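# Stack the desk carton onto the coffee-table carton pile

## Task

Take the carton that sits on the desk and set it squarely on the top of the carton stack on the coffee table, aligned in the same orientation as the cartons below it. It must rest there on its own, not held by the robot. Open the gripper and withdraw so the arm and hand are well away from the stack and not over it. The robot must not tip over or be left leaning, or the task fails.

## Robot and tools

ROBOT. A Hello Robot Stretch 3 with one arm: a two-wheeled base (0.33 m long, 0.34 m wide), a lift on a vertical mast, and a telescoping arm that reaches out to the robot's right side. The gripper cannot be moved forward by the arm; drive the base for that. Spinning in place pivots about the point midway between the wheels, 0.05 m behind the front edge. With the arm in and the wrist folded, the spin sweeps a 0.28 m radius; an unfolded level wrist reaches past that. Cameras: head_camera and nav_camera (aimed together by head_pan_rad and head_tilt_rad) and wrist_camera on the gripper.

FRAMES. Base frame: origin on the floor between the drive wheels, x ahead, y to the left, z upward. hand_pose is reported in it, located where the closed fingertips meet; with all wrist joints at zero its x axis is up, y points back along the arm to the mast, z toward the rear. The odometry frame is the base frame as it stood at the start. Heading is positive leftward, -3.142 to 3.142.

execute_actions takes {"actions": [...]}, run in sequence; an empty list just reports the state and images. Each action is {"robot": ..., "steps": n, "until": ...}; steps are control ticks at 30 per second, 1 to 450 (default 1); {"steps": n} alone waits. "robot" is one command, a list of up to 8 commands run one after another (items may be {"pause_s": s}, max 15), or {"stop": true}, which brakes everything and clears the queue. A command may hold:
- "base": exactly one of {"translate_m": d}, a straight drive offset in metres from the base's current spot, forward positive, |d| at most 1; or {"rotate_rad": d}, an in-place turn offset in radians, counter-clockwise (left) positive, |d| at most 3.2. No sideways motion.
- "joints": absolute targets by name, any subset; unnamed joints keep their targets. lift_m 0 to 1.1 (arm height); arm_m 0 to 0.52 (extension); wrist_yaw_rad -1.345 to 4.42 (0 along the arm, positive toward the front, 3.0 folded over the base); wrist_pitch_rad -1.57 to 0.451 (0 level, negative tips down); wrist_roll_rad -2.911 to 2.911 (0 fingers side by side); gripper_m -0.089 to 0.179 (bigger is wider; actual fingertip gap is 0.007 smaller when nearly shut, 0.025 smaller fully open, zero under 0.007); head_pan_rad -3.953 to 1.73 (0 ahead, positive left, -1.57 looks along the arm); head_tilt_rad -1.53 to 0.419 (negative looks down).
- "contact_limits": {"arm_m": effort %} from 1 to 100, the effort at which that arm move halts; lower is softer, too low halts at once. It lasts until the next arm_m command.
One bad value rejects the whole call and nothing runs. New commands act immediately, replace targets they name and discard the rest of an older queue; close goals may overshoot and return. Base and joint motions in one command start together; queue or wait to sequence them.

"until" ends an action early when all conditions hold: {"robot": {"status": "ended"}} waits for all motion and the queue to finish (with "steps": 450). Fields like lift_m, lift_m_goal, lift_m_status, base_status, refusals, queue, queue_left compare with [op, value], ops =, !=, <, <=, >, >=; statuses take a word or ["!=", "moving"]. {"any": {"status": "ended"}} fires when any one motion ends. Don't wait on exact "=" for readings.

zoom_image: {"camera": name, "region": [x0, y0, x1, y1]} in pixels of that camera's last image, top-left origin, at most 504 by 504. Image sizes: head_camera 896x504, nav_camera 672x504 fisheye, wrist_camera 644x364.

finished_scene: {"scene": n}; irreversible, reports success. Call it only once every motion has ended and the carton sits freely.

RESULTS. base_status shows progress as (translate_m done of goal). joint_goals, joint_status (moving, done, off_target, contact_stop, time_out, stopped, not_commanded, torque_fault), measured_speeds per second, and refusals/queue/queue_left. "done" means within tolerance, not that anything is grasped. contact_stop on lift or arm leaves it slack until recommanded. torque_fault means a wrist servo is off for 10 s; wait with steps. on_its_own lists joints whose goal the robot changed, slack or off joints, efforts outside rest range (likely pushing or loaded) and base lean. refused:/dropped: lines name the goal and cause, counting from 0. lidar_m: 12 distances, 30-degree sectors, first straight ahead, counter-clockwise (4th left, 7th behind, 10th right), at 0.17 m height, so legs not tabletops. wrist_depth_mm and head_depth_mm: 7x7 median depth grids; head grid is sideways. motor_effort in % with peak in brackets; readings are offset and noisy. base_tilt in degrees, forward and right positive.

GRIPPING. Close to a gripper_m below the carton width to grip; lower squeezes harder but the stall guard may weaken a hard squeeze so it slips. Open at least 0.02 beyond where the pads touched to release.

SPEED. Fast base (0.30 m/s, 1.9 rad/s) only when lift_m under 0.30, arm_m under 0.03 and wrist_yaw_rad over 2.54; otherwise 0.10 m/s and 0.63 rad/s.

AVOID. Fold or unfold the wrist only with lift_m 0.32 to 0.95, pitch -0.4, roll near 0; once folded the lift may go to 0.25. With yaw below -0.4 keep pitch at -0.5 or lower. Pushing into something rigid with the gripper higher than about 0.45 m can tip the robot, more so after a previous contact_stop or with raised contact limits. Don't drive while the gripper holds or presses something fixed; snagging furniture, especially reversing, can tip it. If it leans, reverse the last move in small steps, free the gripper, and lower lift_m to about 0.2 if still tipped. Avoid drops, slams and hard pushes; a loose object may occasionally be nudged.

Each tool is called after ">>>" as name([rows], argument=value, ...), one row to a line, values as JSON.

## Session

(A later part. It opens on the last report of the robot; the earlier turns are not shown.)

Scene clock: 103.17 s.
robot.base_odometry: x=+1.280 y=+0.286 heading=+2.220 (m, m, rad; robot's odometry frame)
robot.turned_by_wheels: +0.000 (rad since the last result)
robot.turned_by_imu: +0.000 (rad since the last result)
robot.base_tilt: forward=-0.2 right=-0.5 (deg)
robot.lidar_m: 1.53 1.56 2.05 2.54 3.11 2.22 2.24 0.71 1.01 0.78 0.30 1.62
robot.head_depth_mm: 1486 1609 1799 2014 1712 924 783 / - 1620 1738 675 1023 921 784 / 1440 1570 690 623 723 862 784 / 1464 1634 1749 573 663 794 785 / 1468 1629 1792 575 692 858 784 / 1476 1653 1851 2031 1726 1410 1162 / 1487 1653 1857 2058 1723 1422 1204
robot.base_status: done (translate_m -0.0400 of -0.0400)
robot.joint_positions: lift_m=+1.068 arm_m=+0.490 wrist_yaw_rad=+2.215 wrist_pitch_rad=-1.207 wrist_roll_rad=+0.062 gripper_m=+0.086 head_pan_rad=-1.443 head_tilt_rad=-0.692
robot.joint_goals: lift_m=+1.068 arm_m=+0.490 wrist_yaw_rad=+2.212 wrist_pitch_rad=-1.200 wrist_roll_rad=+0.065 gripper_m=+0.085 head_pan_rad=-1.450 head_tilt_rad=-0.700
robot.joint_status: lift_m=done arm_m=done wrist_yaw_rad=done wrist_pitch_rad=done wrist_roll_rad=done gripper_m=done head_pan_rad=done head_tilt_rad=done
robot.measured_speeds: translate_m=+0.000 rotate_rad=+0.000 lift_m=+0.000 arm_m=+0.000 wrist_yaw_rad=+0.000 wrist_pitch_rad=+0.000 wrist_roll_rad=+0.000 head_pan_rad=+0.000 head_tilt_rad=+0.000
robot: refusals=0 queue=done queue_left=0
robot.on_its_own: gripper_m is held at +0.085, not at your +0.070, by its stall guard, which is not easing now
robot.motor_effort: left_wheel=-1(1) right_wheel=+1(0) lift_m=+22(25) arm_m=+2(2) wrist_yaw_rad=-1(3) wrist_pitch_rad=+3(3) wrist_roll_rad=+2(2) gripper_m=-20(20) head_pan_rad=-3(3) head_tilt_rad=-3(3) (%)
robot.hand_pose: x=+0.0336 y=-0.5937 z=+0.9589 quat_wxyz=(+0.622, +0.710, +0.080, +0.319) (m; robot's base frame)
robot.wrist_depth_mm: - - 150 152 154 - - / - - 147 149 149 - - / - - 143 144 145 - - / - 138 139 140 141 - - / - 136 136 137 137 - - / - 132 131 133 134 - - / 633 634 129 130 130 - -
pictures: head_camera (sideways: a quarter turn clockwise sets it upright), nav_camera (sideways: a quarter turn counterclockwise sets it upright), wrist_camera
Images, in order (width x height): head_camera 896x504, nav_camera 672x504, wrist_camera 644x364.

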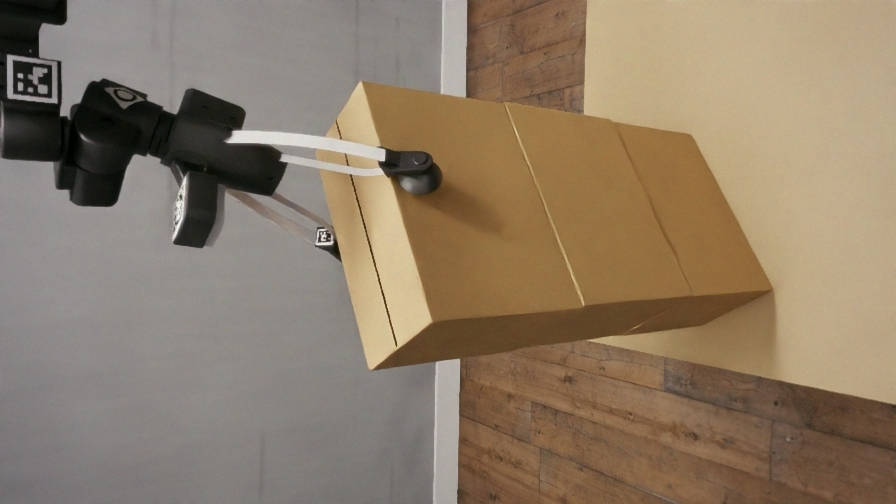

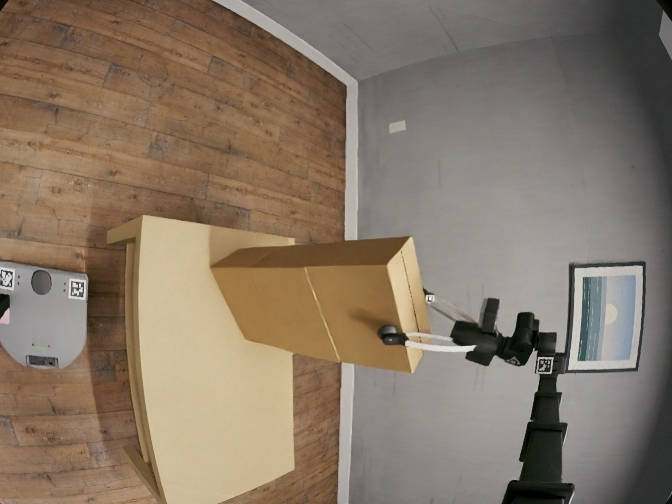

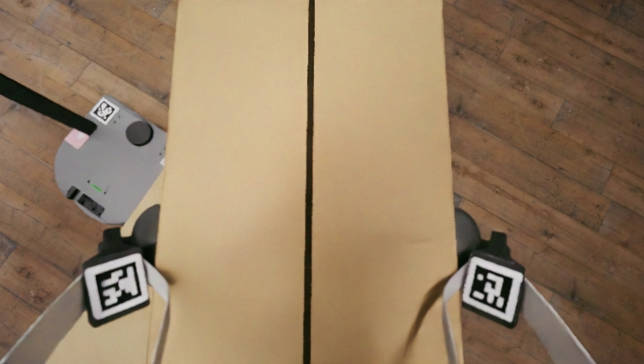

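>>> execute_actions([
  {"robot":[{"joints":{"gripper_m":0.179}},{"joints":{"lift_m":1.1,"wrist_pitch_rad":-0.5}},{"joints":{"arm_m":0.04,"wrist_yaw_rad":1.9,"head_pan_rad":-1.0},"base":{"translate_m":-0.33}}],"steps":450,"until":{"robot":{"status":"ended"}}},
])

Scene clock: 113.17 s.
robot.base_odometry: x=+1.480 y=+0.023 heading=+2.220 (m, m, rad; robot's odometry frame)
robot.turned_by_wheels: +0.000 (rad since the last result)
robot.turned_by_imu: +0.002 (rad since the last result)
robot.base_tilt: forward=-0.1 right=-0.5 (deg)
robot.lidar_m: 1.86 1.90 2.47 2.53 2.42 1.93 1.91 0.43 0.43 1.77 0.92 0.55
robot.head_depth_mm: 1452 1597 1703 - - 879 784 / 1524 1648 - - - - 784 / 1596 1735 - 761 - 912 768 / 1687 1856 736 726 847 899 754 / 1748 1964 698 705 851 933 813 / 1850 2117 2351 2178 1734 927 824 / 1990 2240 2471 2197 1718 1423 1100
robot.base_status: done (translate_m -0.3300 of -0.3300)
robot.joint_positions: lift_m=+1.100 arm_m=+0.040 wrist_yaw_rad=+1.902 wrist_pitch_rad=-0.521 wrist_roll_rad=+0.062 gripper_m=+0.179 head_pan_rad=-1.007 head_tilt_rad=-0.692
robot.joint_goals: lift_m=+1.100 arm_m=+0.040 wrist_yaw_rad=+1.900 wrist_pitch_rad=-0.500 wrist_roll_rad=+0.065 gripper_m=+0.179 head_pan_rad=-1.000 head_tilt_rad=-0.700
robot.joint_status: lift_m=done arm_m=done wrist_yaw_rad=done wrist_pitch_rad=done wrist_roll_rad=done gripper_m=done head_pan_rad=done head_tilt_rad=done
robot.measured_speeds: translate_m=+0.000 rotate_rad=+0.000 lift_m=+0.000 arm_m=+0.000 wrist_yaw_rad=+0.000 wrist_pitch_rad=+0.000 wrist_roll_rad=+0.000 head_pan_rad=+0.000 head_tilt_rad=+0.000
robot: refusals=0 queue=done queue_left=0
robot.motor_effort: left_wheel=+0(5) right_wheel=+1(3) lift_m=+32(32) arm_m=-3(4) wrist_yaw_rad=-2(2) wrist_pitch_rad=+9(12) wrist_roll_rad=+2(2) gripper_m=-1(84) head_pan_rad=+3(31) head_tilt_rad=-3(3) (%)
robot.hand_pose: x=+0.1775 y=-0.1170 z=+1.0901 quat_wxyz=(+0.538, +0.675, -0.265, +0.430) (m; robot's base frame)
robot.wrist_depth_mm: - - - - - - - / - - - - - - - / - - - - - - - / - - - - - - - / - - - - - - - / - - - - - - - / - - - - 813 781 525
pictures: head_camera (sideways: a quarter turn clockwise sets it upright), nav_camera (sideways: a quarter turn counterclockwise sets it upright), wrist_camera
Images, in order (width x height): head_camera 896x504, nav_camera 672x504, wrist_camera 644x364.

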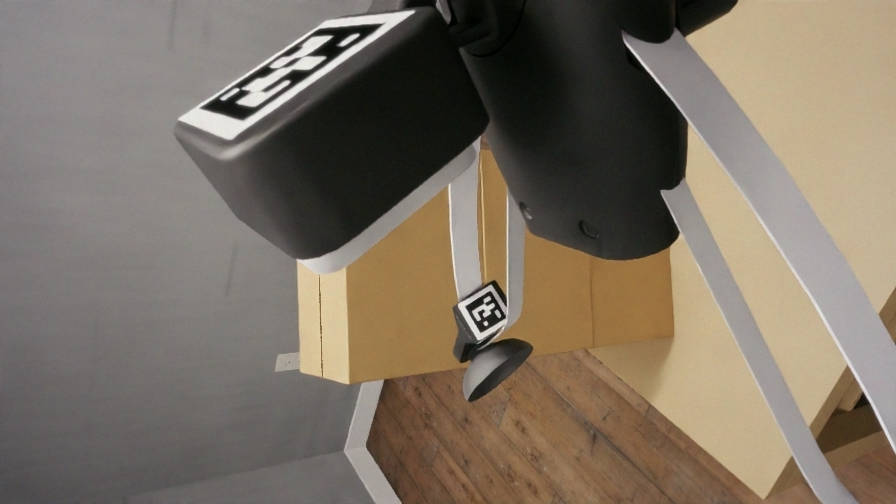

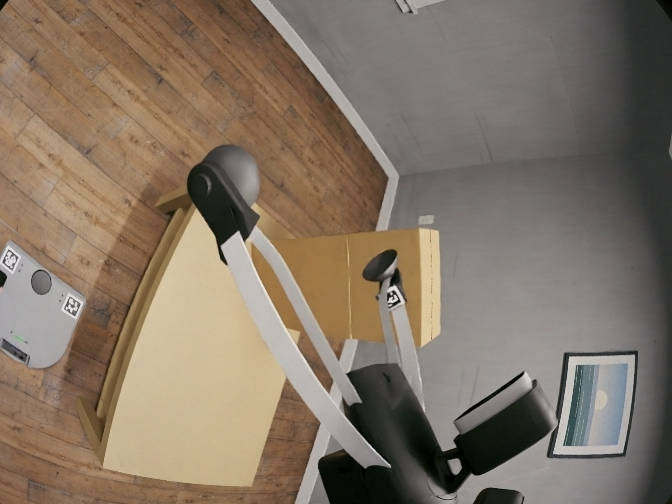

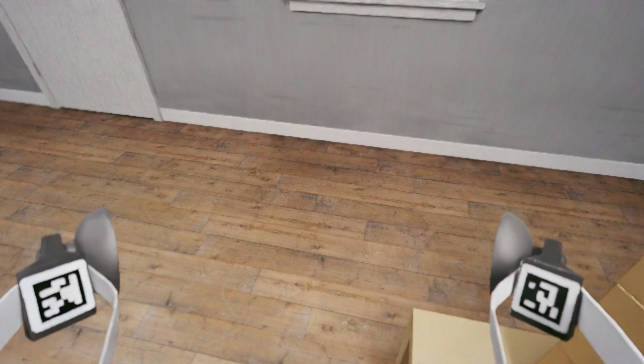

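>>> finished_scene(scene=2)

The scene is finished: the task was done.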